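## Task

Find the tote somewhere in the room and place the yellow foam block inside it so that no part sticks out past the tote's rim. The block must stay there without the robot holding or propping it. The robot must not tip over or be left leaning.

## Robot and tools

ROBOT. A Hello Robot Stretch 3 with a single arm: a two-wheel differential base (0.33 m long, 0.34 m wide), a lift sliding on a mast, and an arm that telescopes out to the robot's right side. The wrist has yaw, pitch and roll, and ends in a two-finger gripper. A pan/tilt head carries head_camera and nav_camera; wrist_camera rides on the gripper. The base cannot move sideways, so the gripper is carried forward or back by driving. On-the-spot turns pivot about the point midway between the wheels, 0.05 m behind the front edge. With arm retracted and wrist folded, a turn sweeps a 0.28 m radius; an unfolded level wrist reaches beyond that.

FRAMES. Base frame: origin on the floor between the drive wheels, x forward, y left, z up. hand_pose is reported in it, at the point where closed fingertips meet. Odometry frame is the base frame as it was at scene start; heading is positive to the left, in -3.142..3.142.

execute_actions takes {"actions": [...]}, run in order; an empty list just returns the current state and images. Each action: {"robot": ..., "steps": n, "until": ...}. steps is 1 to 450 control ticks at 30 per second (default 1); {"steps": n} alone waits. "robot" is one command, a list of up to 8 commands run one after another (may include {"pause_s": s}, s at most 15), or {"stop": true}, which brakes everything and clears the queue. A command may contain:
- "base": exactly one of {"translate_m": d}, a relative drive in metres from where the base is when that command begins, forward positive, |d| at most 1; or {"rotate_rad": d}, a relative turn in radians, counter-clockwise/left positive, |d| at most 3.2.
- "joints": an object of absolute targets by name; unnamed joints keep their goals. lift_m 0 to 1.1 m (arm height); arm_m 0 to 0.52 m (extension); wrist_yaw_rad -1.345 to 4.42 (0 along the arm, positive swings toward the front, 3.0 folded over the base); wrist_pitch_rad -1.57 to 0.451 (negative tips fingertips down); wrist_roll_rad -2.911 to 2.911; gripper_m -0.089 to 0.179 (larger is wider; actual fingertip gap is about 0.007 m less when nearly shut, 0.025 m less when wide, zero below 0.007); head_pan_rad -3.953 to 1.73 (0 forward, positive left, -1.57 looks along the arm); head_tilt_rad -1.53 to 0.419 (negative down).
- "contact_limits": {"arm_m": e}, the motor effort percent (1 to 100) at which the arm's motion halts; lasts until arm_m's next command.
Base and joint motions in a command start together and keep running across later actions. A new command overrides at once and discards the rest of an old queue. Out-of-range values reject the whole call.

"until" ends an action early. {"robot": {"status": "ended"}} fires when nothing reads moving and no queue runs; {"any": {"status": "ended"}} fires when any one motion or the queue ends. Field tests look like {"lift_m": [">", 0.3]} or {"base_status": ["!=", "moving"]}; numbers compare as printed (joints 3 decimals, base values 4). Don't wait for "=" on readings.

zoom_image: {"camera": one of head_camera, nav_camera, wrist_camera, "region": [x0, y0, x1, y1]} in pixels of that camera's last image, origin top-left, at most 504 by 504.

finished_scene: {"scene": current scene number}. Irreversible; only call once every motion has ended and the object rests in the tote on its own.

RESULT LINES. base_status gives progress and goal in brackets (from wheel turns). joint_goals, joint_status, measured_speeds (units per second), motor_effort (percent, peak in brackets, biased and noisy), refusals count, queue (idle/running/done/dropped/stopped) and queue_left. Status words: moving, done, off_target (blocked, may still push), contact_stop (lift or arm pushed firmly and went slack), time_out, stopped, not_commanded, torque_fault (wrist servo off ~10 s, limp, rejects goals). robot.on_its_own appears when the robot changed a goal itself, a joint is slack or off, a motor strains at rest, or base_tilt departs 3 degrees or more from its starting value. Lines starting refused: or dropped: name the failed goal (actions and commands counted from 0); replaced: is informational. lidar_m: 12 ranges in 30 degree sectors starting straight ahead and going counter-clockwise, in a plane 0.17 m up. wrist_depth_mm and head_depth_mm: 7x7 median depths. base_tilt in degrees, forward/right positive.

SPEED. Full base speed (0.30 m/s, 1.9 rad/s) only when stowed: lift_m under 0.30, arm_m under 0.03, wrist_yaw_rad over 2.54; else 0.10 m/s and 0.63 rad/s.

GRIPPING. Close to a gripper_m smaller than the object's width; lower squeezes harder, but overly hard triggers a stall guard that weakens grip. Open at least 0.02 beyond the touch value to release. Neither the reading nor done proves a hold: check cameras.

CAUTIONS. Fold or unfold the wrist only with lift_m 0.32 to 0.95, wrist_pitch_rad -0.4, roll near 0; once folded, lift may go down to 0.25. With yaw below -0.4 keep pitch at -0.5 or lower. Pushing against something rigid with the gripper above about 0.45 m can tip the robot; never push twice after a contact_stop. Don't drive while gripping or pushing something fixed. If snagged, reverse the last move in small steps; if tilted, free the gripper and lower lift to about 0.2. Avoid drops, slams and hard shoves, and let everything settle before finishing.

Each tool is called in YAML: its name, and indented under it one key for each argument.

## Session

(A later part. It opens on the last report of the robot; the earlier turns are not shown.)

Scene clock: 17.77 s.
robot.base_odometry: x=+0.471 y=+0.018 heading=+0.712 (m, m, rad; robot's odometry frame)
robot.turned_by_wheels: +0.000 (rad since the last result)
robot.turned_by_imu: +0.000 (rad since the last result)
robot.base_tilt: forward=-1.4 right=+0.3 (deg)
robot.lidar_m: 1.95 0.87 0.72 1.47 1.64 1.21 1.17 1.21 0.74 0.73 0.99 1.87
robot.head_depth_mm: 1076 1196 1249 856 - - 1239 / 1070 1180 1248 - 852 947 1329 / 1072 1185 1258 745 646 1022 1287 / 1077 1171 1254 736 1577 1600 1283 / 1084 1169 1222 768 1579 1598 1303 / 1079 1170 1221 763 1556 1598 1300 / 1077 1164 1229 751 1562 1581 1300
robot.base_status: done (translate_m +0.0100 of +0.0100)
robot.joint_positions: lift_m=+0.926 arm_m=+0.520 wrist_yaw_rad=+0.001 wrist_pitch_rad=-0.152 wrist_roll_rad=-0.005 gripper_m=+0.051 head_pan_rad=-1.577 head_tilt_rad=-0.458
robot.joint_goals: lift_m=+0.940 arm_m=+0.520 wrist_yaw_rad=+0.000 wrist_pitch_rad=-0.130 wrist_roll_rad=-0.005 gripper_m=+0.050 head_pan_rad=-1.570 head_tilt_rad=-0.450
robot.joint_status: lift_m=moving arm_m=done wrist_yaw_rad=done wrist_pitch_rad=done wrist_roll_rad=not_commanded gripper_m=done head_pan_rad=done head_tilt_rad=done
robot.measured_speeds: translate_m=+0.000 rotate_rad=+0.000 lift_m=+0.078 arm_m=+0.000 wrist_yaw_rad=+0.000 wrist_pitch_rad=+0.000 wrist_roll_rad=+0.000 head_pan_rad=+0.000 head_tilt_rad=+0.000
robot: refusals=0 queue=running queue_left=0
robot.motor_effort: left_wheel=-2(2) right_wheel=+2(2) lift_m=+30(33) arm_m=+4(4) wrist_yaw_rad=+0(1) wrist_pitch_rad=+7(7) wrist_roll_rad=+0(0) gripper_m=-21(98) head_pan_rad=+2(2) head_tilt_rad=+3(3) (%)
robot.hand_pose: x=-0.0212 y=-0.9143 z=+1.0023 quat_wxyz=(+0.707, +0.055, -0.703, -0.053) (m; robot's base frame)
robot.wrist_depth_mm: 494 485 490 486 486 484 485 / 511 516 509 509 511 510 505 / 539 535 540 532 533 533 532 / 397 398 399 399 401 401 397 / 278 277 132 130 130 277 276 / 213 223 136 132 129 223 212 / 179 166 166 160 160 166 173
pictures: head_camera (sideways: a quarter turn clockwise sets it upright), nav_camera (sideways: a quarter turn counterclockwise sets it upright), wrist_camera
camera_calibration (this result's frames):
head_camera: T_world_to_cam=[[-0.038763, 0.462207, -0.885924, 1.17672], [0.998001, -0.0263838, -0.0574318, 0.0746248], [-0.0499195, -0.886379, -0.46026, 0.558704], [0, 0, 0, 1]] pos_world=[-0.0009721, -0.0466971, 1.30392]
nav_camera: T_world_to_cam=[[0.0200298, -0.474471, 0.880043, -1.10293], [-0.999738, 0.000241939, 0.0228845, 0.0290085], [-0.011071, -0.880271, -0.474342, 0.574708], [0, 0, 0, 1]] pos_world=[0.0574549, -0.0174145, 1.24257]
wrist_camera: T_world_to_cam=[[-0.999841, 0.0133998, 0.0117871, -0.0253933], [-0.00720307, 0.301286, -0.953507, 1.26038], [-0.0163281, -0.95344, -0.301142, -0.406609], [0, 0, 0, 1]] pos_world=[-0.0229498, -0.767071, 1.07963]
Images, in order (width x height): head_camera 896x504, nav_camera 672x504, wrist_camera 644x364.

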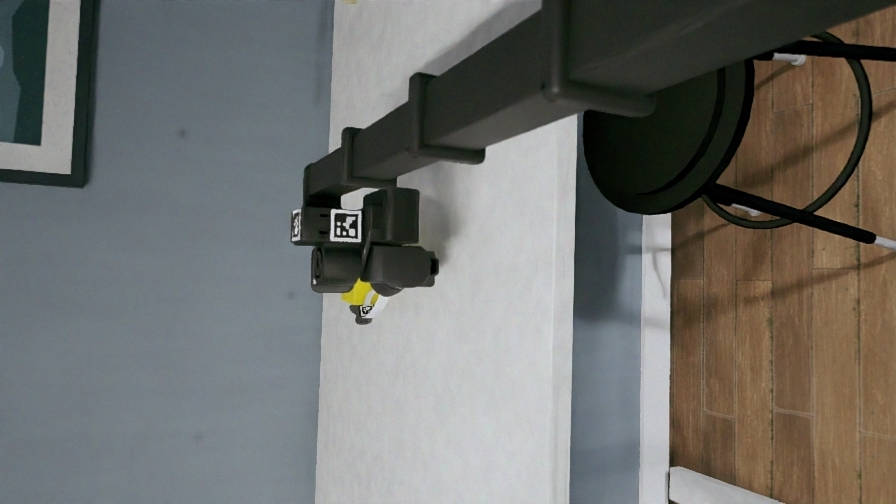

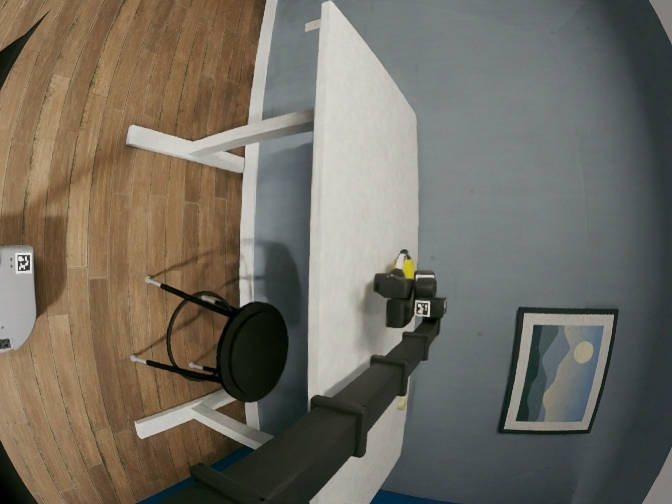

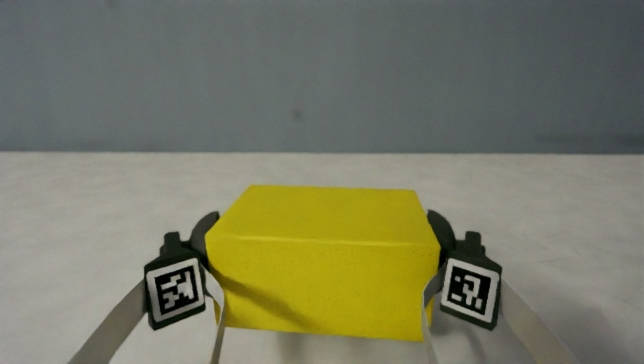

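execute_actions:
  actions:
    - {"robot": {"base": {"translate_m": 1.0}, "joints": {"arm_m": 0.0, "wrist_yaw_rad": 1.6, "head_pan_rad": 1.73, "head_tilt_rad": -0.5}}, "steps": 450, "until": {"robot": {"arm_m": ["<", 0.22]}}}
    - {"robot": {"joints": {"lift_m": 0.285, "wrist_pitch_rad": -0.4}}, "steps": 2}

execute_actions:
  actions:
    - {"robot": {"joints": {"head_pan_rad": 1.2}}, "steps": 20}
    - {"robot": {"joints": {"wrist_yaw_rad": 2.63}}, "steps": 450, "until": {"robot": {"lift_m": ["<", 0.297]}}}
    - {"robot": {"base": {"translate_m": 0.45}}, "steps": 450, "until": {"robot": {"status": "ended"}}}

Scene clock: 20.70 s.
robot.base_odometry: x=+0.654 y=+0.176 heading=+0.712 (m, m, rad; robot's odometry frame)
robot.turned_by_wheels: +0.000 (rad since the last result)
robot.turned_by_imu: +0.000 (rad since the last result)
robot.base_tilt: forward=-1.2 right=-0.3 (deg)
robot.lidar_m: 1.70 0.87 0.64 0.63 1.99 1.45 1.41 0.89 0.80 0.91 0.91 1.77
robot.head_depth_mm: 1991 2145 1347 838 691 782 902 / 2046 2177 1444 935 772 813 918 / 2057 2210 2431 2559 1858 1483 1232 / 2069 2250 2465 2659 1977 1545 1281 / 2096 2304 2514 2671 1956 1542 1271 / 2136 2296 2586 2631 - - - / 2170 2335 2583 2573 - - -
robot.base_status: moving (translate_m +0.2413 of +1.0000)
robot.joint_positions: lift_m=+0.939 arm_m=+0.206 wrist_yaw_rad=+1.599 wrist_pitch_rad=-0.154 wrist_roll_rad=-0.005 gripper_m=+0.051 head_pan_rad=+1.723 head_tilt_rad=-0.494
robot.joint_goals: lift_m=+0.285 arm_m=+0.000 wrist_yaw_rad=+1.600 wrist_pitch_rad=-0.400 wrist_roll_rad=-0.005 gripper_m=+0.050 head_pan_rad=+1.730 head_tilt_rad=-0.500
robot.joint_status: lift_m=moving arm_m=moving wrist_yaw_rad=moving wrist_pitch_rad=moving wrist_roll_rad=not_commanded gripper_m=done head_pan_rad=done head_tilt_rad=done
robot.measured_speeds: translate_m=+0.100 rotate_rad=+0.000 lift_m=-0.010 arm_m=-0.140 wrist_yaw_rad=+0.000 wrist_pitch_rad=-0.048 wrist_roll_rad=+0.000 head_pan_rad=+0.000 head_tilt_rad=+0.000
robot: refusals=0 queue=running queue_left=0
robot.motor_effort: left_wheel=+1(2) right_wheel=+4(7) lift_m=+25(30) arm_m=-3(9) wrist_yaw_rad=+0(3) wrist_pitch_rad=+4(7) wrist_roll_rad=+0(0) gripper_m=-18(20) head_pan_rad=+2(30) head_tilt_rad=-2(7) (%)
robot.hand_pose: x=+0.2281 y=-0.3438 z=+1.0152 quat_wxyz=(+0.532, +0.542, -0.451, +0.469) (m; robot's base frame)
robot.wrist_depth_mm: - - - - - - - / - - - - - - - / - - - - - - - / - - - - - - - / - - 132 130 130 - 306 / - - 135 133 129 - 252 / - - - - - - -
pictures: head_camera (sideways: a quarter turn clockwise sets it upright), nav_camera (sideways: a quarter turn counterclockwise sets it upright), wrist_camera
camera_calibration (this result's frames):
head_camera: T_world_to_cam=[[0.115983, -0.481654, -0.868653, 1.15325], [-0.989355, -0.13341, -0.058125, 0.0876474], [-0.087891, 0.866147, -0.492, 0.600235], [0, 0, 0, 1]] pos_world=[0.00571242, 0.0472697, 1.30219]
nav_camera: T_world_to_cam=[[-0.0993845, 0.4965, 0.862328, -1.07909], [0.987139, 0.158248, 0.0226552, 0.0171881], [-0.125213, 0.85349, -0.505842, 0.616392], [0, 0, 0, 1]] pos_world=[-0.0470318, 0.00696642, 1.24194]
wrist_camera: T_world_to_cam=[[0.0138046, -0.999835, 0.0118133, -0.363514], [-0.302574, -0.0154375, -0.953001, 1.06055], [0.953026, 0.00958137, -0.302737, 0.256863], [0, 0, 0, 1]] pos_world=[0.0811168, -0.349543, 1.09276]
Images, in order (width x height): head_camera 896x504, nav_camera 672x504, wrist_camera 644x364.

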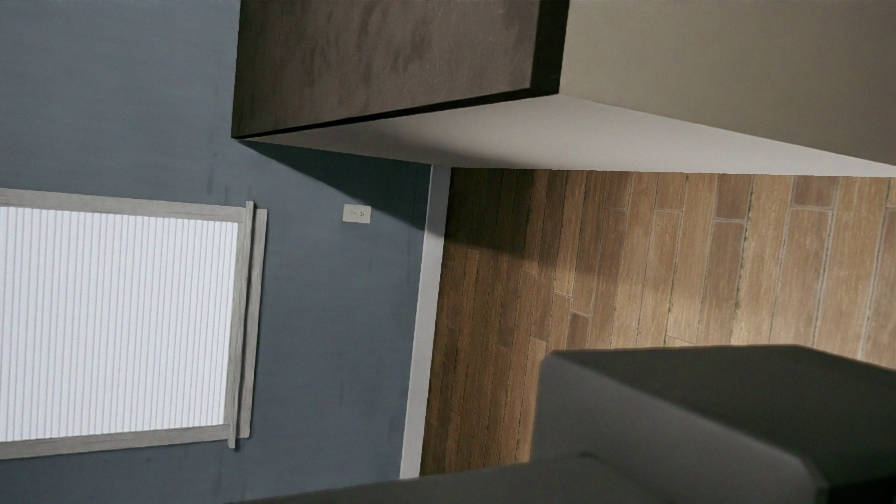

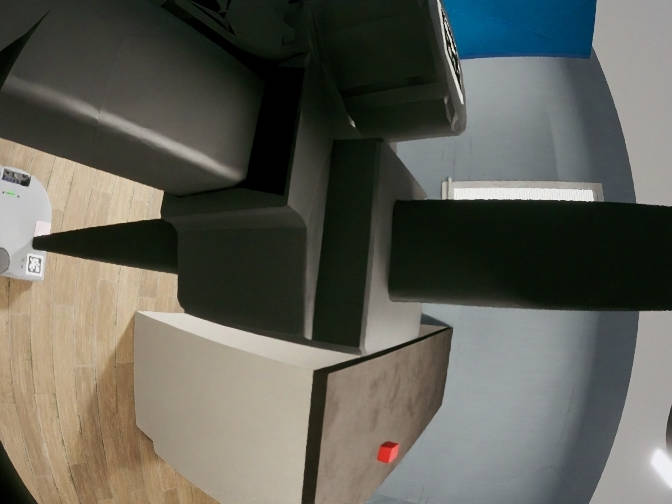

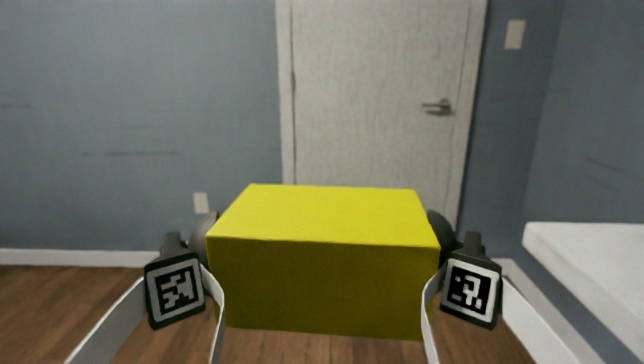

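Scene clock: 29.87 s.
robot.base_odometry: x=+1.456 y=+0.868 heading=+0.712 (m, m, rad; robot's odometry frame)
robot.turned_by_wheels: +0.000 (rad since the last result)
robot.turned_by_imu: +0.002 (rad since the last result)
robot.base_tilt: forward=-1.4 right=+0.3 (deg)
robot.lidar_m: 0.64 0.69 0.95 1.36 0.76 0.87 2.47 1.59 1.19 1.32 0.91 0.67
robot.head_depth_mm: 849 885 922 958 1001 1052 1103 / 984 1032 1090 1140 1195 1273 1264 / 1181 1251 1321 1411 1492 1490 1293 / 1470 1566 1688 1812 1834 1558 1281 / 1927 2116 2316 2398 1959 1532 1278 / 2064 2261 2434 2589 1942 1535 1270 / 1983 2169 2363 2521 1908 1528 1265
robot.base_status: done (translate_m +0.4500 of +0.4500)
robot.joint_positions: lift_m=+0.285 arm_m=+0.002 wrist_yaw_rad=+2.628 wrist_pitch_rad=-0.416 wrist_roll_rad=-0.005 gripper_m=+0.051 head_pan_rad=+1.207 head_tilt_rad=-0.494
robot.joint_goals: lift_m=+0.285 arm_m=+0.000 wrist_yaw_rad=+2.630 wrist_pitch_rad=-0.400 wrist_roll_rad=-0.005 gripper_m=+0.050 head_pan_rad=+1.200 head_tilt_rad=-0.500
robot.joint_status: lift_m=done arm_m=done wrist_yaw_rad=done wrist_pitch_rad=done wrist_roll_rad=not_commanded gripper_m=done head_pan_rad=done head_tilt_rad=done
robot.measured_speeds: translate_m=+0.000 rotate_rad=+0.000 lift_m=+0.000 arm_m=+0.000 wrist_yaw_rad=+0.000 wrist_pitch_rad=+0.000 wrist_roll_rad=+0.000 head_pan_rad=+0.000 head_tilt_rad=+0.000
robot: refusals=0 queue=done queue_left=0
robot.motor_effort: left_wheel=-2(10) right_wheel=+2(7) lift_m=+26(27) arm_m=-4(7) wrist_yaw_rad=+2(1) wrist_pitch_rad=+5(5) wrist_roll_rad=+0(0) gripper_m=-22(20) head_pan_rad=-2(20) head_tilt_rad=-2(2) (%)
robot.hand_pose: x=+0.0891 y=+0.0483 z=+0.2982 quat_wxyz=(+0.317, +0.704, -0.033, +0.634) (m; robot's base frame)
robot.wrist_depth_mm: - - - - 826 624 503 / - - - - 850 648 526 / 921 922 943 945 856 668 541 / 719 726 727 726 718 668 560 / 587 595 132 130 130 592 558 / 507 514 135 132 129 514 502 / - - 143 412 413 421 433
pictures: head_camera (sideways: a quarter turn clockwise sets it upright), nav_camera (sideways: a quarter turn counterclockwise sets it upright), wrist_camera
camera_calibration (this result's frames):
head_camera: T_world_to_cam=[[-0.136817, -0.47631, -0.868568, 1.15468], [-0.926374, 0.372093, -0.0581281, 0.0872672], [0.350875, 0.796665, -0.492149, 0.597753], [0, 0, 0, 1]] pos_world=[0.0290856, 0.0413067, 1.30218]
nav_camera: T_world_to_cam=[[0.158578, 0.481033, 0.862241, -1.08055], [0.936699, -0.349401, 0.022654, 0.0174973], [0.312166, 0.804068, -0.505991, 0.613917], [0, 0, 0, 1]] pos_world=[-0.0366808, 0.0322648, 1.24194]
wrist_camera: T_world_to_cam=[[0.865339, -0.500956, 0.0152134, -0.0621033], [-0.259207, -0.473315, -0.841893, 0.326438], [0.428952, 0.72458, -0.539429, 0.251239], [0, 0, 0, 1]] pos_world=[0.0305857, -0.0586461, 0.411296]
Images, in order (width x height): head_camera 896x504, nav_camera 672x504, wrist_camera 644x364.

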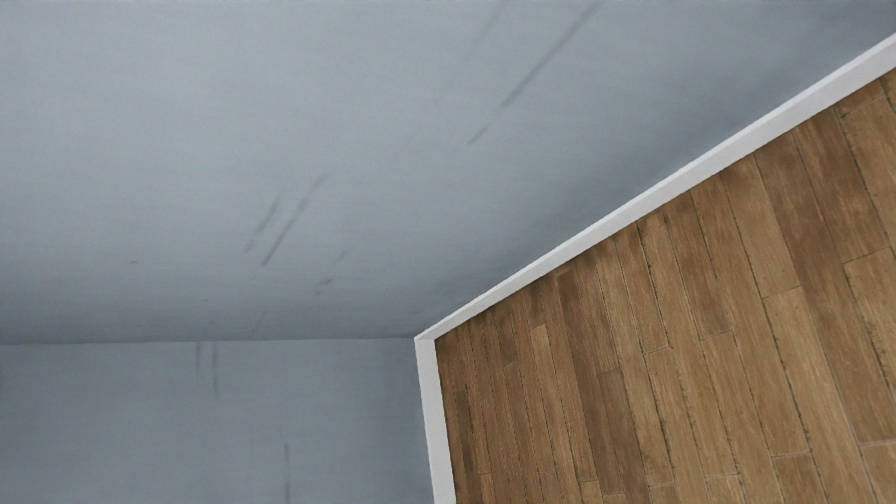

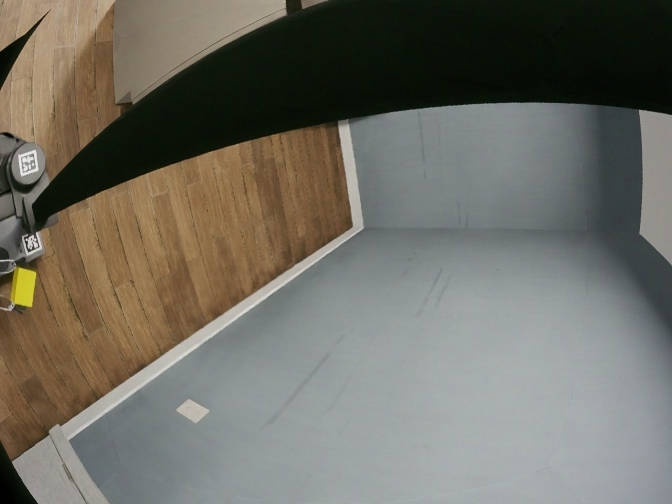

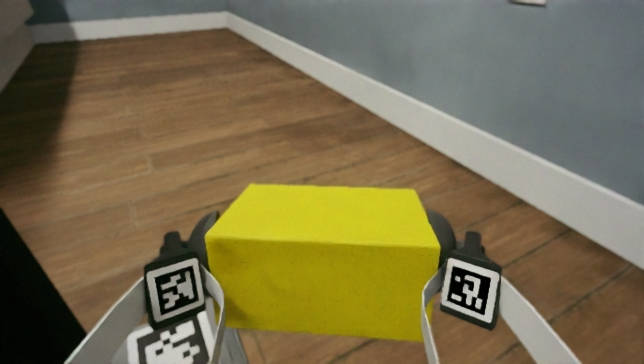

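execute_actions:
  actions:
    - {"robot": {"base": {"translate_m": -1.0}, "joints": {"head_pan_rad": -2.7, "head_tilt_rad": -0.7}}, "steps": 450, "until": {"robot": {"base_status": ["!=", "moving"]}}}
    - {"robot": {"base": {"rotate_rad": -1.0}}, "steps": 450, "until": {"robot": {"base_status": ["!=", "moving"]}}}
    - {"robot": {"base": {"translate_m": -1.0}}, "steps": 450, "until": {"robot": {"translate_m": ["<=", -0.6]}}}
    - {"robot": {"base": {"translate_m": -1.0}}, "steps": 450, "until": {"robot": {"base_status": ["!=", "moving"]}}}

Scene clock: 44.33 s.
robot.base_odometry: x=-0.838 y=+0.671 heading=-0.288 (m, m, rad; robot's odometry frame)
robot.turned_by_wheels: -1.000 (rad since the last result)
robot.turned_by_imu: -0.999 (rad since the last result)
robot.base_tilt: forward=-1.5 right=+0.3 (deg)
robot.lidar_m: 2.46 0.97 0.95 1.00 1.14 1.11 1.17 0.60 0.59 0.62 0.88 2.22
robot.head_depth_mm: 1188 1274 1384 1505 1577 1383 1180 / 1325 1438 1566 1721 1630 1372 1185 / 1496 1646 1831 1929 1628 1365 1175 / 1720 1920 2163 1982 1609 1347 1164 / 2033 2266 2455 1973 1604 1352 1163 / 1998 2242 2458 1963 1571 1280 1153 / 1905 2098 2261 706 798 954 1112
robot.base_status: done (translate_m -1.0000 of -1.0000)
robot.joint_positions: lift_m=+0.285 arm_m=+0.002 wrist_yaw_rad=+2.628 wrist_pitch_rad=-0.416 wrist_roll_rad=-0.005 gripper_m=+0.051 head_pan_rad=-2.693 head_tilt_rad=-0.692
robot.joint_goals: lift_m=+0.285 arm_m=+0.000 wrist_yaw_rad=+2.630 wrist_pitch_rad=-0.400 wrist_roll_rad=-0.005 gripper_m=+0.050 head_pan_rad=-2.700 head_tilt_rad=-0.700
robot.joint_status: lift_m=done arm_m=done wrist_yaw_rad=done wrist_pitch_rad=done wrist_roll_rad=not_commanded gripper_m=done head_pan_rad=done head_tilt_rad=done
robot.measured_speeds: translate_m=+0.000 rotate_rad=+0.000 lift_m=+0.000 arm_m=+0.000 wrist_yaw_rad=+0.000 wrist_pitch_rad=+0.000 wrist_roll_rad=+0.000 head_pan_rad=+0.000 head_tilt_rad=+0.000
robot: refusals=0 queue=done queue_left=0
robot.motor_effort: left_wheel=+3(13) right_wheel=-2(7) lift_m=+27(27) arm_m=-4(4) wrist_yaw_rad=+1(1) wrist_pitch_rad=+5(5) wrist_roll_rad=+0(0) gripper_m=-20(19) head_pan_rad=-2(29) head_tilt_rad=-3(19) (%)
robot.hand_pose: x=+0.0891 y=+0.0483 z=+0.2982 quat_wxyz=(+0.317, +0.704, -0.033, +0.634) (m; robot's base frame)
robot.wrist_depth_mm: 925 888 877 869 856 850 848 / - - 968 950 935 925 - / 930 936 926 924 925 919 946 / 718 728 719 722 713 728 726 / 589 589 132 130 130 589 595 / 508 520 135 132 129 518 500 / - - 143 414 412 425 433
pictures: head_camera (sideways: a quarter turn clockwise sets it upright), nav_camera (sideways: a quarter turn counterclockwise sets it upright), wrist_camera
camera_calibration (this result's frames):
head_camera: T_world_to_cam=[[0.572305, 0.321408, -0.75443, 1.00155], [0.42689, -0.902274, -0.0605571, 0.0821593], [-0.700165, -0.287402, -0.653581, 0.814183], [0, 0, 0, 1]] pos_world=[-0.0382043, -0.0137792, 1.29271]
nav_camera: T_world_to_cam=[[-0.590011, -0.30922, 0.745835, -0.924232], [-0.443267, 0.896146, 0.0208811, 0.0282289], [-0.674834, -0.318284, -0.665804, 0.827845], [0, 0, 0, 1]] pos_world=[0.0258635, -0.0475986, 1.23992]
wrist_camera: T_world_to_cam=[[0.865344, -0.500947, 0.0152112, -0.0620984], [-0.259209, -0.473325, -0.841887, 0.326433], [0.428941, 0.72458, -0.539439, 0.251237], [0, 0, 0, 1]] pos_world=[0.0305847, -0.0586406, 0.411292]
Images, in order (width x height): head_camera 896x504, nav_camera 672x504, wrist_camera 644x364.

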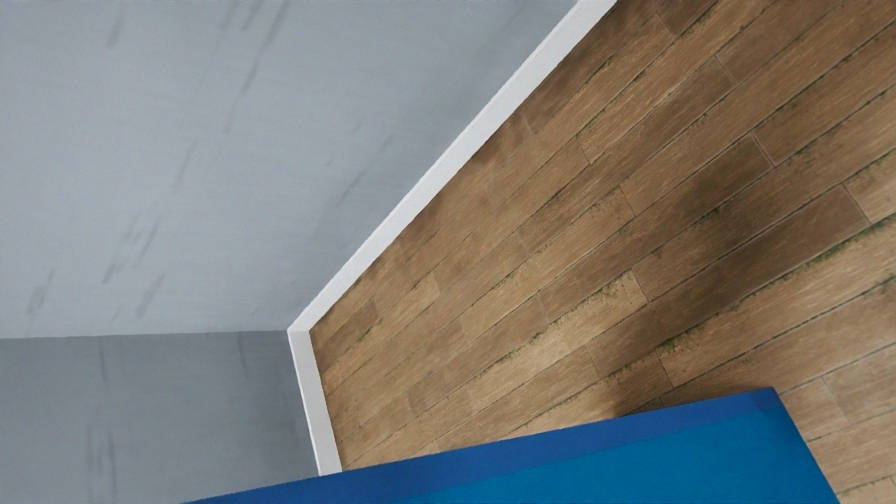

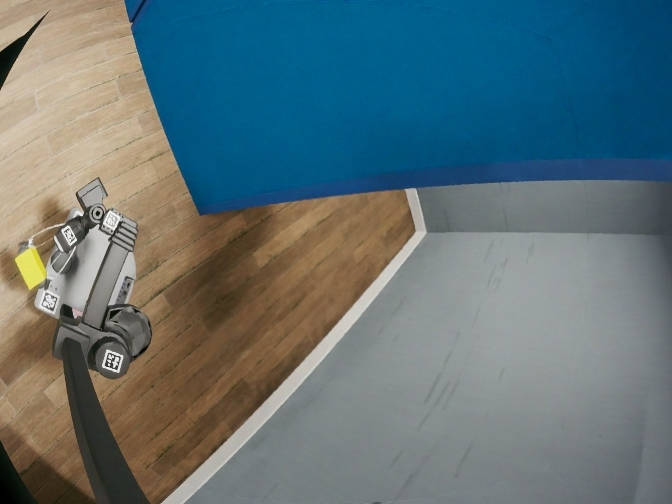

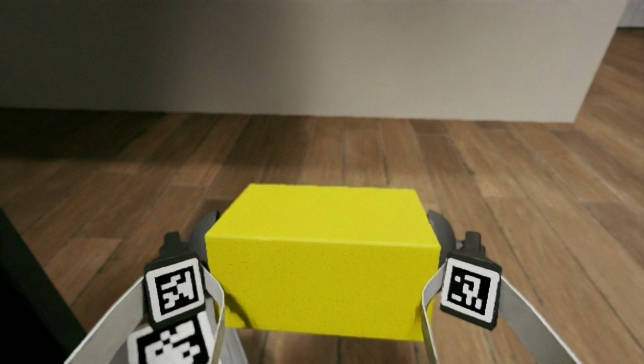

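execute_actions:
  actions:
    - {"robot": {"base": {"translate_m": -0.65}, "joints": {"head_pan_rad": -1.75, "head_tilt_rad": -0.5}}, "steps": 450, "until": {"robot": {"base_status": ["!=", "moving"]}}}
    - {"robot": {"base": {"rotate_rad": 1.0}}, "steps": 450, "until": {"robot": {"base_status": ["!=", "moving"]}}}
    - {"robot": {"base": {"translate_m": -1.0}}, "steps": 450, "until": {"robot": {"base_status": ["!=", "moving"]}}}

Scene clock: 55.27 s.
robot.base_odometry: x=-2.218 y=+0.202 heading=+0.712 (m, m, rad; robot's odometry frame)
robot.turned_by_wheels: +1.000 (rad since the last result)
robot.turned_by_imu: +0.980 (rad since the last result)
robot.base_tilt: forward=-1.5 right=+0.3 (deg)
robot.lidar_m: 2.21 0.80 0.58 0.56 0.58 0.79 0.86 0.90 1.22 1.32 0.51 0.57
robot.head_depth_mm: 1465 1498 1533 1563 1595 1513 1307 / 1807 1848 1910 1963 1903 1564 1283 / 2346 2427 2521 2429 1966 1545 1276 / 2792 3010 3283 2612 1952 1536 1275 / 2737 3006 3205 2585 1931 1515 1277 / 2646 2919 3170 2581 1899 1526 1262 / 2569 2859 3059 2347 1887 1525 1244
robot.base_status: done (translate_m -1.0000 of -1.0000)
robot.joint_positions: lift_m=+0.285 arm_m=+0.002 wrist_yaw_rad=+2.628 wrist_pitch_rad=-0.416 wrist_roll_rad=-0.005 gripper_m=+0.051 head_pan_rad=-1.757 head_tilt_rad=-0.507
robot.joint_goals: lift_m=+0.285 arm_m=+0.000 wrist_yaw_rad=+2.630 wrist_pitch_rad=-0.400 wrist_roll_rad=-0.005 gripper_m=+0.050 head_pan_rad=-1.750 head_tilt_rad=-0.500
robot.joint_status: lift_m=done arm_m=done wrist_yaw_rad=done wrist_pitch_rad=done wrist_roll_rad=not_commanded gripper_m=done head_pan_rad=done head_tilt_rad=done
robot.measured_speeds: translate_m=+0.000 rotate_rad=+0.000 lift_m=+0.000 arm_m=+0.000 wrist_yaw_rad=+0.000 wrist_pitch_rad=+0.000 wrist_roll_rad=+0.000 head_pan_rad=+0.000 head_tilt_rad=+0.000
robot: refusals=0 queue=done queue_left=0
robot.motor_effort: left_wheel=-1(14) right_wheel=+1(8) lift_m=+26(26) arm_m=-4(4) wrist_yaw_rad=+2(2) wrist_pitch_rad=+5(5) wrist_roll_rad=+0(0) gripper_m=-21(20) head_pan_rad=+2(26) head_tilt_rad=+3(18) (%)
robot.hand_pose: x=+0.0891 y=+0.0483 z=+0.2982 quat_wxyz=(+0.317, +0.704, -0.033, +0.634) (m; robot's base frame)
robot.wrist_depth_mm: 451 497 557 628 737 872 - / 478 527 597 686 809 - - / 507 561 650 744 852 923 924 / 539 597 659 722 720 719 717 / 564 596 132 130 130 593 589 / 514 511 136 132 129 518 500 / - - 143 410 411 422 434
pictures: head_camera (sideways: a quarter turn clockwise sets it upright), nav_camera (sideways: a quarter turn counterclockwise sets it upright), wrist_camera
camera_calibration (this result's frames):
head_camera: T_world_to_cam=[[0.0524033, 0.503584, -0.862355, 1.14543], [0.977716, -0.201661, -0.0583491, 0.075939], [-0.203287, -0.840081, -0.50293, 0.615161], [0, 0, 0, 1]] pos_world=[-0.00921692, -0.0447209, 1.30158]
nav_camera: T_world_to_cam=[[-0.0729719, -0.512004, 0.855878, -1.07084], [-0.983783, 0.177936, 0.0225682, 0.0293245], [-0.163847, -0.840351, -0.516685, 0.630735], [0, 0, 0, 1]] pos_world=[0.0540514, -0.0234547, 1.24174]
wrist_camera: T_world_to_cam=[[0.865347, -0.500941, 0.0152137, -0.0620995], [-0.259209, -0.473337, -0.84188, 0.326427], [0.428934, 0.724576, -0.53945, 0.251242], [0, 0, 0, 1]] pos_world=[0.0305841, -0.0586425, 0.411289]
Images, in order (width x height): head_camera 896x504, nav_camera 672x504, wrist_camera 644x364.

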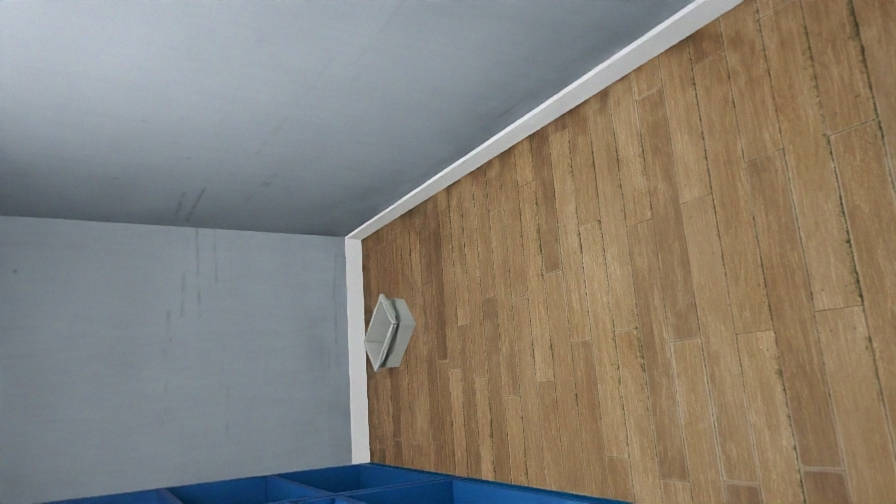

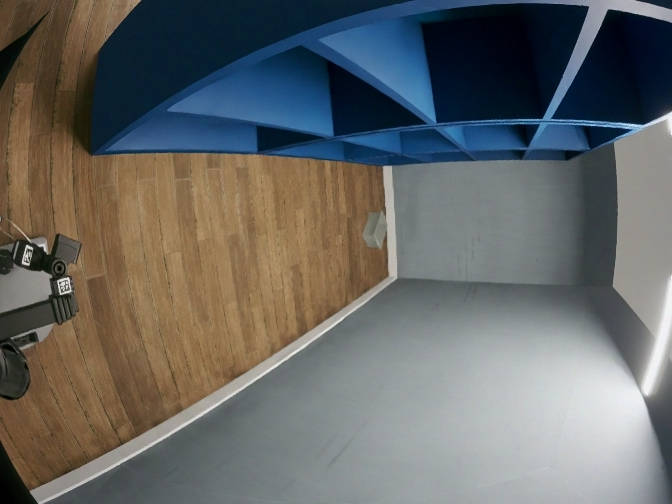

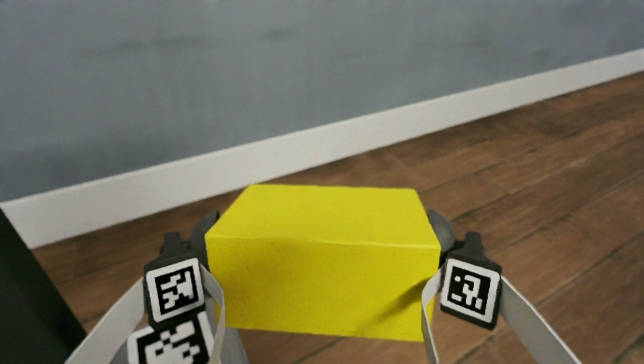

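zoom_image:
  camera: "head_camera"
  region: [340, 280, 440, 380]

Region (340, 280, 440, 380) of head_camera's 896x504 image, scaled by 5.040, with more detail than that image has.

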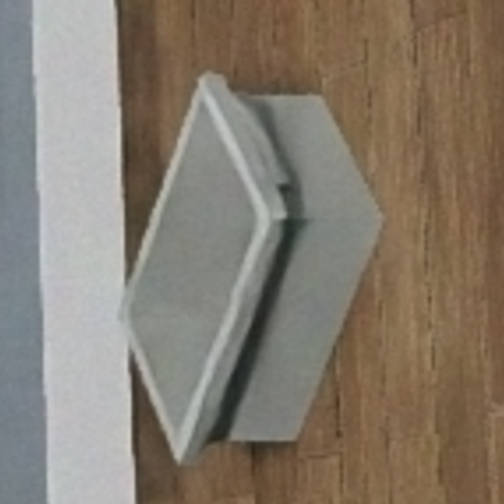

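execute_actions:
  actions:
    - {"robot": {"base": {"rotate_rad": -1.6}, "joints": {"head_pan_rad": -0.2, "head_tilt_rad": -0.85}}, "steps": 450, "until": {"robot": {"base_status": ["!=", "moving"]}}}
    - {"robot": {"base": {"translate_m": 1.0}}, "steps": 450, "until": {"robot": {"translate_m": [">=", 0.7]}}}
    - {"robot": {"base": {"translate_m": 1.0}}, "steps": 450, "until": {"robot": {"translate_m": [">=", 0.65]}}}
    - {"robot": {"base": {"translate_m": 1.0}}, "steps": 450, "until": {"robot": {"translate_m": [">=", 0.25]}}}

Scene clock: 64.17 s.
robot.base_odometry: x=-1.202 y=-1.047 heading=-0.888 (m, m, rad; robot's odometry frame)
robot.turned_by_wheels: -1.600 (rad since the last result)
robot.turned_by_imu: -1.573 (rad since the last result)
robot.base_tilt: forward=-2.1 right=+0.1 (deg)
robot.lidar_m: 1.59 0.70 0.84 0.80 0.43 1.12 2.18 1.20 0.86 0.83 0.86 1.15
robot.head_depth_mm: 1334 1384 1459 1552 1461 1285 1139 / 1503 1670 1808 1724 1486 1277 1134 / 1472 1692 1985 1734 1466 1270 1120 / 1428 1664 1931 1676 1459 1261 1116 / 1389 1611 1885 1627 1440 1259 1110 / 1370 1582 1841 1695 1425 1245 1106 / 1340 1521 1787 1659 1426 1239 1100
robot.base_status: moving (translate_m +0.2542 of +1.0000)
robot.joint_positions: lift_m=+0.285 arm_m=+0.002 wrist_yaw_rad=+2.628 wrist_pitch_rad=-0.416 wrist_roll_rad=-0.005 gripper_m=+0.051 head_pan_rad=-0.207 head_tilt_rad=-0.841
robot.joint_goals: lift_m=+0.285 arm_m=+0.000 wrist_yaw_rad=+2.630 wrist_pitch_rad=-0.400 wrist_roll_rad=-0.005 gripper_m=+0.050 head_pan_rad=-0.200 head_tilt_rad=-0.850
robot.joint_status: lift_m=done arm_m=done wrist_yaw_rad=done wrist_pitch_rad=done wrist_roll_rad=not_commanded gripper_m=done head_pan_rad=done head_tilt_rad=done
robot.measured_speeds: translate_m=+0.293 rotate_rad=+0.000 lift_m=+0.000 arm_m=+0.000 wrist_yaw_rad=+0.000 wrist_pitch_rad=+0.000 wrist_roll_rad=+0.000 head_pan_rad=+0.000 head_tilt_rad=+0.000
robot: refusals=0 queue=running queue_left=0
robot.motor_effort: left_wheel=+5(16) right_wheel=+0(5) lift_m=+26(27) arm_m=-4(4) wrist_yaw_rad=+1(1) wrist_pitch_rad=+5(5) wrist_roll_rad=+0(0) gripper_m=-20(21) head_pan_rad=+2(32) head_tilt_rad=-4(24) (%)
robot.hand_pose: x=+0.0891 y=+0.0483 z=+0.2982 quat_wxyz=(+0.317, +0.704, -0.033, +0.634) (m; robot's base frame)
robot.wrist_depth_mm: 624 690 763 878 722 619 - / 663 734 832 924 755 690 - / 683 740 759 767 724 803 902 / 595 588 593 592 657 721 724 / 485 479 132 130 130 592 587 / 437 451 136 132 129 514 499 / - - 143 410 411 424 435
pictures: head_camera (sideways: a quarter turn clockwise sets it upright), nav_camera (sideways: a quarter turn counterclockwise sets it upright), wrist_camera
camera_calibration (this result's frames):
head_camera: T_world_to_cam=[[-0.751623, 0.1152, -0.649455, 0.872829], [0.202366, 0.977419, -0.0608279, 0.0838697], [0.627782, -0.177148, -0.757963, 0.94184], [0, 0, 0, 1]] pos_world=[0.0477954, -0.0156808, 1.28584]
nav_camera: T_world_to_cam=[[0.756882, -0.135367, 0.639378, -0.79372], [-0.191566, -0.981296, 0.0190158, 0.0291259], [0.624845, -0.136876, -0.768657, 0.953682], [0, 0, 0, 1]] pos_world=[0.0104286, 0.051674, 1.23999]
wrist_camera: T_world_to_cam=[[0.865363, -0.500914, 0.01521, -0.0620916], [-0.259206, -0.473359, -0.841869, 0.32642], [0.428904, 0.72458, -0.539467, 0.251246], [0, 0, 0, 1]] pos_world=[0.0305812, -0.058637, 0.411286]
Images, in order (width x height): head_camera 896x504, nav_camera 672x504, wrist_camera 644x364.

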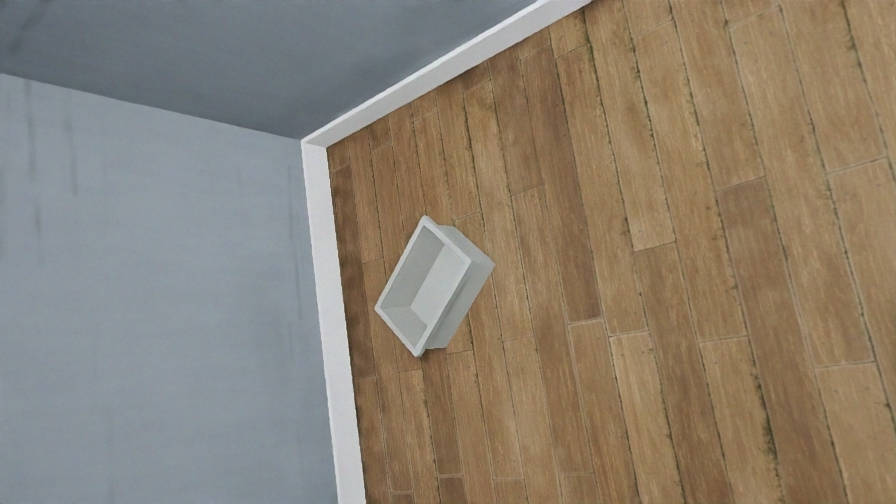

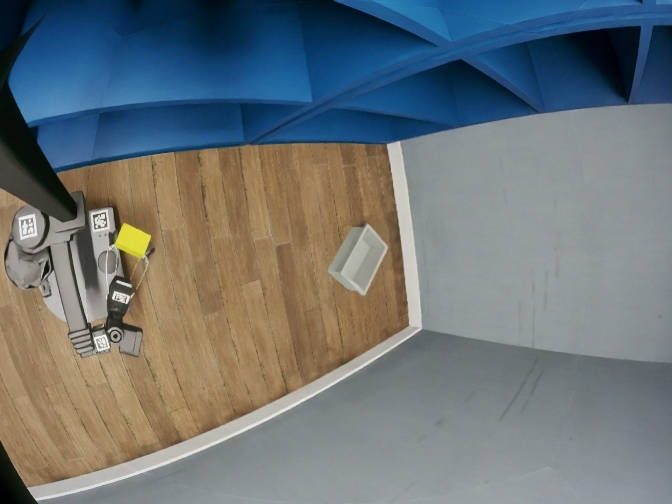

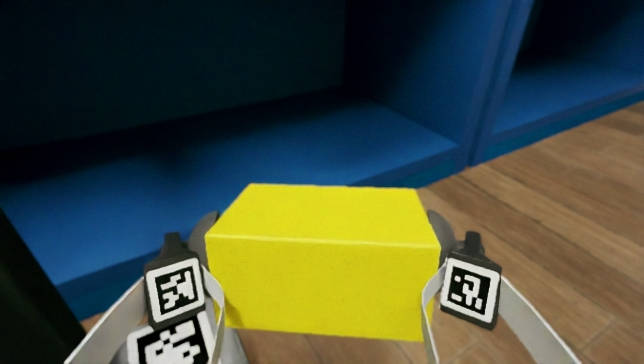

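execute_actions:
  actions:
    - {"steps": 450, "until": {"robot": {"base_status": ["!=", "moving"]}}}
    - {"robot": {"base": {"rotate_rad": 1.07}, "joints": {"head_pan_rad": -1.57, "head_tilt_rad": -1.15}}, "steps": 450, "until": {"robot": {"rotate_rad": [">", 0.75]}}}
    - {"robot": {"joints": {"lift_m": 0.34}}, "steps": 450, "until": {"robot": {"lift_m": [">", 0.322]}}}
    - {"robot": {"joints": {"wrist_yaw_rad": -0.2, "arm_m": 0.25}}, "steps": 450, "until": {"robot": {"wrist_yaw_rad": ["<", 0.8]}}}
    - {"robot": {"joints": {"wrist_pitch_rad": -1.57}}, "steps": 450, "until": {"robot": {"status": "ended"}}}

Scene clock: 72.40 s.
robot.base_odometry: x=-0.732 y=-1.626 heading=+0.182 (m, m, rad; robot's odometry frame)
robot.turned_by_wheels: +1.070 (rad since the last result)
robot.turned_by_imu: +1.058 (rad since the last result)
robot.base_tilt: forward=-1.4 right=+0.2 (deg)
robot.lidar_m: 0.85 0.37 0.38 1.05 1.96 1.15 0.85 0.81 0.85 0.88 0.85 0.87
robot.head_depth_mm: 1000 1116 1281 1391 1310 1204 1130 / 1105 1291 1492 1411 1293 1194 - / 1060 1342 1548 1425 1290 - - / 993 1236 1492 1439 1248 - - / 926 1143 1441 1373 1259 1179 1080 / 874 1051 1342 1372 1261 1173 1086 / 822 989 1216 1365 1256 1158 1079
robot.base_status: done (rotate_rad +1.0699 of +1.0700)
robot.joint_positions: lift_m=+0.340 arm_m=+0.250 wrist_yaw_rad=-0.198 wrist_pitch_rad=-1.549 wrist_roll_rad=-0.005 gripper_m=+0.051 head_pan_rad=-1.563 head_tilt_rad=-1.136
robot.joint_goals: lift_m=+0.340 arm_m=+0.250 wrist_yaw_rad=-0.200 wrist_pitch_rad=-1.570 wrist_roll_rad=-0.005 gripper_m=+0.050 head_pan_rad=-1.570 head_tilt_rad=-1.150
robot.joint_status: lift_m=done arm_m=done wrist_yaw_rad=done wrist_pitch_rad=done wrist_roll_rad=not_commanded gripper_m=done head_pan_rad=done head_tilt_rad=done
robot.measured_speeds: translate_m=+0.000 rotate_rad=+0.000 lift_m=+0.000 arm_m=+0.000 wrist_yaw_rad=+0.000 wrist_pitch_rad=+0.000 wrist_roll_rad=+0.000 head_pan_rad=+0.000 head_tilt_rad=+0.000
robot: refusals=0 queue=done queue_left=0
robot.motor_effort: left_wheel=-1(9) right_wheel=+2(8) lift_m=+31(33) arm_m=+4(7) wrist_yaw_rad=-2(2) wrist_pitch_rad=-2(5) wrist_roll_rad=+0(0) gripper_m=-20(20) head_pan_rad=-2(28) head_tilt_rad=-6(26) (%)
robot.hand_pose: x=-0.0180 y=-0.3764 z=+0.2219 quat_wxyz=(+0.455, +0.444, -0.550, -0.541) (m; robot's base frame)
robot.wrist_depth_mm: 352 265 348 352 318 284 354 / 358 274 360 359 356 359 361 / 368 286 364 369 362 369 369 / 377 261 300 365 310 378 380 / 389 386 132 130 130 387 390 / 398 394 135 133 129 394 398 / 407 409 409 140 136 - 412
pictures: head_camera (sideways: a quarter turn clockwise sets it upright), nav_camera (sideways: a quarter turn counterclockwise sets it upright), wrist_camera
camera_calibration (this result's frames):
head_camera: T_world_to_cam=[[-0.0487616, 0.915279, -0.399858, 0.54339], [0.997956, 0.0280884, -0.0574034, 0.0745354], [-0.0413088, -0.401839, -0.914778, 1.14975], [0, 0, 0, 1]] pos_world=[-0.000391609, -0.0374311, 1.27333]
nav_camera: T_world_to_cam=[[0.0301515, -0.921372, 0.38751, -0.461183], [-0.999542, -0.026782, 0.0140939, 0.0404686], [-0.00260747, -0.387758, -0.921758, 1.1565], [0, 0, 0, 1]] pos_world=[0.057371, 0.0246049, 1.24416]
wrist_camera: T_world_to_cam=[[-0.981985, 0.188188, 0.0170588, 0.0447289], [0.188781, 0.973131, 0.131827, 0.36982], [0.00820788, 0.132673, -0.991126, 0.433597], [0, 0, 0, 1]] pos_world=[-0.0294511, -0.425828, 0.380234]
Images, in order (width x height): head_camera 896x504, nav_camera 672x504, wrist_camera 644x364.

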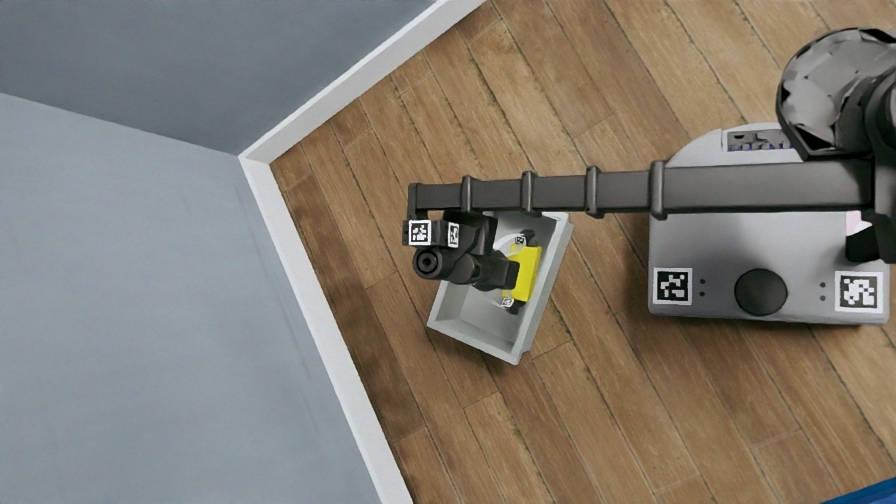

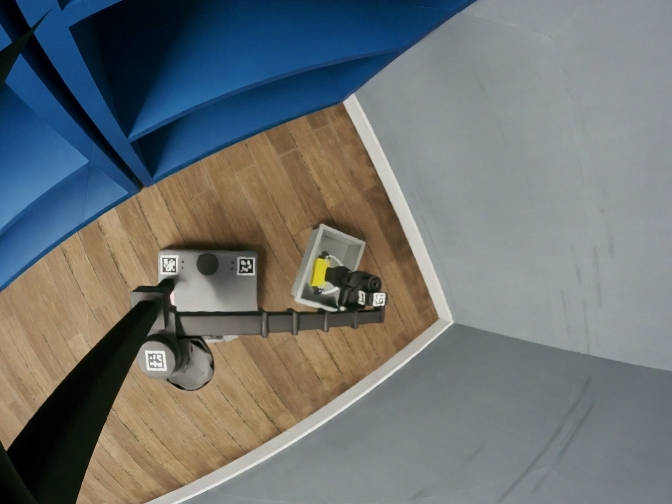

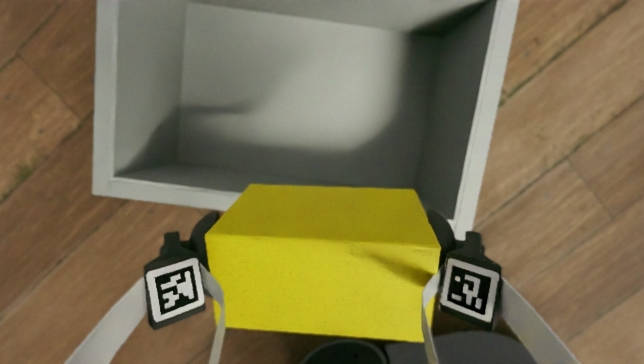

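execute_actions:
  actions:
    - {"robot": {"joints": {"arm_m": 0.34, "wrist_yaw_rad": -0.33}}, "steps": 450, "until": {"robot": {"arm_m": [">", 0.29]}}}
    - {"robot": {"joints": {"lift_m": 0.168}}, "steps": 450, "until": {"robot": {"status": "ended"}}}

Scene clock: 75.80 s.
robot.base_odometry: x=-0.732 y=-1.626 heading=+0.182 (m, m, rad; robot's odometry frame)
robot.turned_by_wheels: +0.000 (rad since the last result)
robot.turned_by_imu: -0.001 (rad since the last result)
robot.base_tilt: forward=-1.6 right=+0.3 (deg)
robot.lidar_m: 0.85 0.36 0.38 1.05 1.97 1.15 0.85 0.81 0.85 0.88 0.85 0.87
robot.head_depth_mm: 995 1125 1269 1389 1309 1200 1111 / 1104 1302 1503 1408 1290 1201 1114 / 1062 1348 1546 1403 1285 - - / 994 1235 1495 1434 1262 - - / 930 1140 1447 1376 1257 1175 1090 / 878 1059 1336 1376 1262 1170 1087 / 822 987 1229 1369 1258 1159 1076
robot.base_status: done (rotate_rad +1.0699 of +1.0700)
robot.joint_positions: lift_m=+0.168 arm_m=+0.340 wrist_yaw_rad=-0.328 wrist_pitch_rad=-1.550 wrist_roll_rad=-0.005 gripper_m=+0.051 head_pan_rad=-1.563 head_tilt_rad=-1.136
robot.joint_goals: lift_m=+0.168 arm_m=+0.340 wrist_yaw_rad=-0.330 wrist_pitch_rad=-1.570 wrist_roll_rad=-0.005 gripper_m=+0.050 head_pan_rad=-1.570 head_tilt_rad=-1.150
robot.joint_status: lift_m=done arm_m=done wrist_yaw_rad=done wrist_pitch_rad=done wrist_roll_rad=not_commanded gripper_m=done head_pan_rad=done head_tilt_rad=done
robot.measured_speeds: translate_m=+0.000 rotate_rad=+0.000 lift_m=+0.000 arm_m=+0.000 wrist_yaw_rad=+0.000 wrist_pitch_rad=+0.000 wrist_roll_rad=+0.000 head_pan_rad=+0.000 head_tilt_rad=+0.000
robot: refusals=0 queue=done queue_left=0
robot.motor_effort: left_wheel=-2(2) right_wheel=+3(1) lift_m=+26(32) arm_m=+4(3) wrist_yaw_rad=-1(1) wrist_pitch_rad=-2(2) wrist_roll_rad=+0(0) gripper_m=-20(20) head_pan_rad=-2(3) head_tilt_rad=-5(6) (%)
robot.hand_pose: x=-0.0156 y=-0.4667 z=+0.0501 quat_wxyz=(+0.419, +0.407, -0.578, -0.570) (m; robot's base frame)
robot.wrist_depth_mm: 91 82 82 82 82 82 82 / 159 168 167 167 167 167 153 / 172 198 199 199 199 200 167 / 171 204 203 202 204 205 166 / 172 208 132 130 130 209 167 / 172 208 135 132 129 213 167 / 167 219 218 210 212 220 167
pictures: head_camera (sideways: a quarter turn clockwise sets it upright), nav_camera (sideways: a quarter turn counterclockwise sets it upright), wrist_camera
camera_calibration (this result's frames):
head_camera: T_world_to_cam=[[-0.0487608, 0.915279, -0.399857, 0.543389], [0.997956, 0.0280876, -0.0574034, 0.0745354], [-0.0413091, -0.401839, -0.914778, 1.14975], [0, 0, 0, 1]] pos_world=[-0.00039164, -0.0374311, 1.27333]
nav_camera: T_world_to_cam=[[0.0301508, -0.921372, 0.38751, -0.461183], [-0.999542, -0.0267812, 0.0140939, 0.0404686], [-0.00260779, -0.387758, -0.921758, 1.1565], [0, 0, 0, 1]] pos_world=[0.0573711, 0.0246049, 1.24416]
wrist_camera: T_world_to_cam=[[-0.949135, 0.314408, 0.0170499, 0.12647], [0.313815, 0.940138, 0.132892, 0.466416], [0.025753, 0.131483, -0.990984, 0.275038], [0, 0, 0, 1]] pos_world=[-0.0334143, -0.514422, 0.20842]
Images, in order (width x height): head_camera 896x504, nav_camera 672x504, wrist_camera 644x364.

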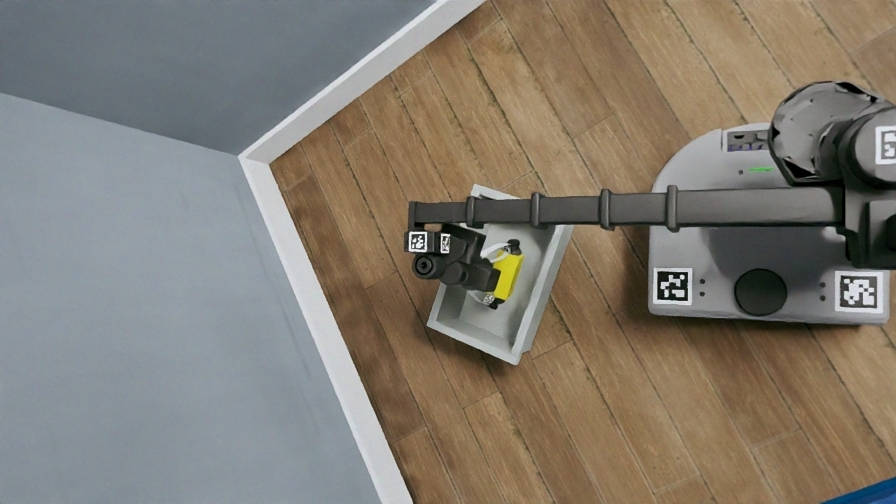

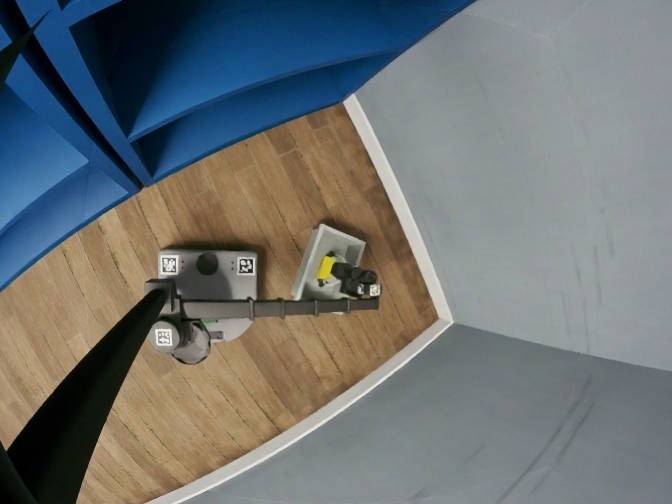

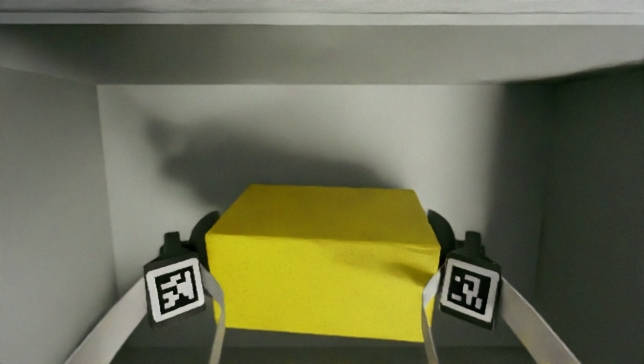

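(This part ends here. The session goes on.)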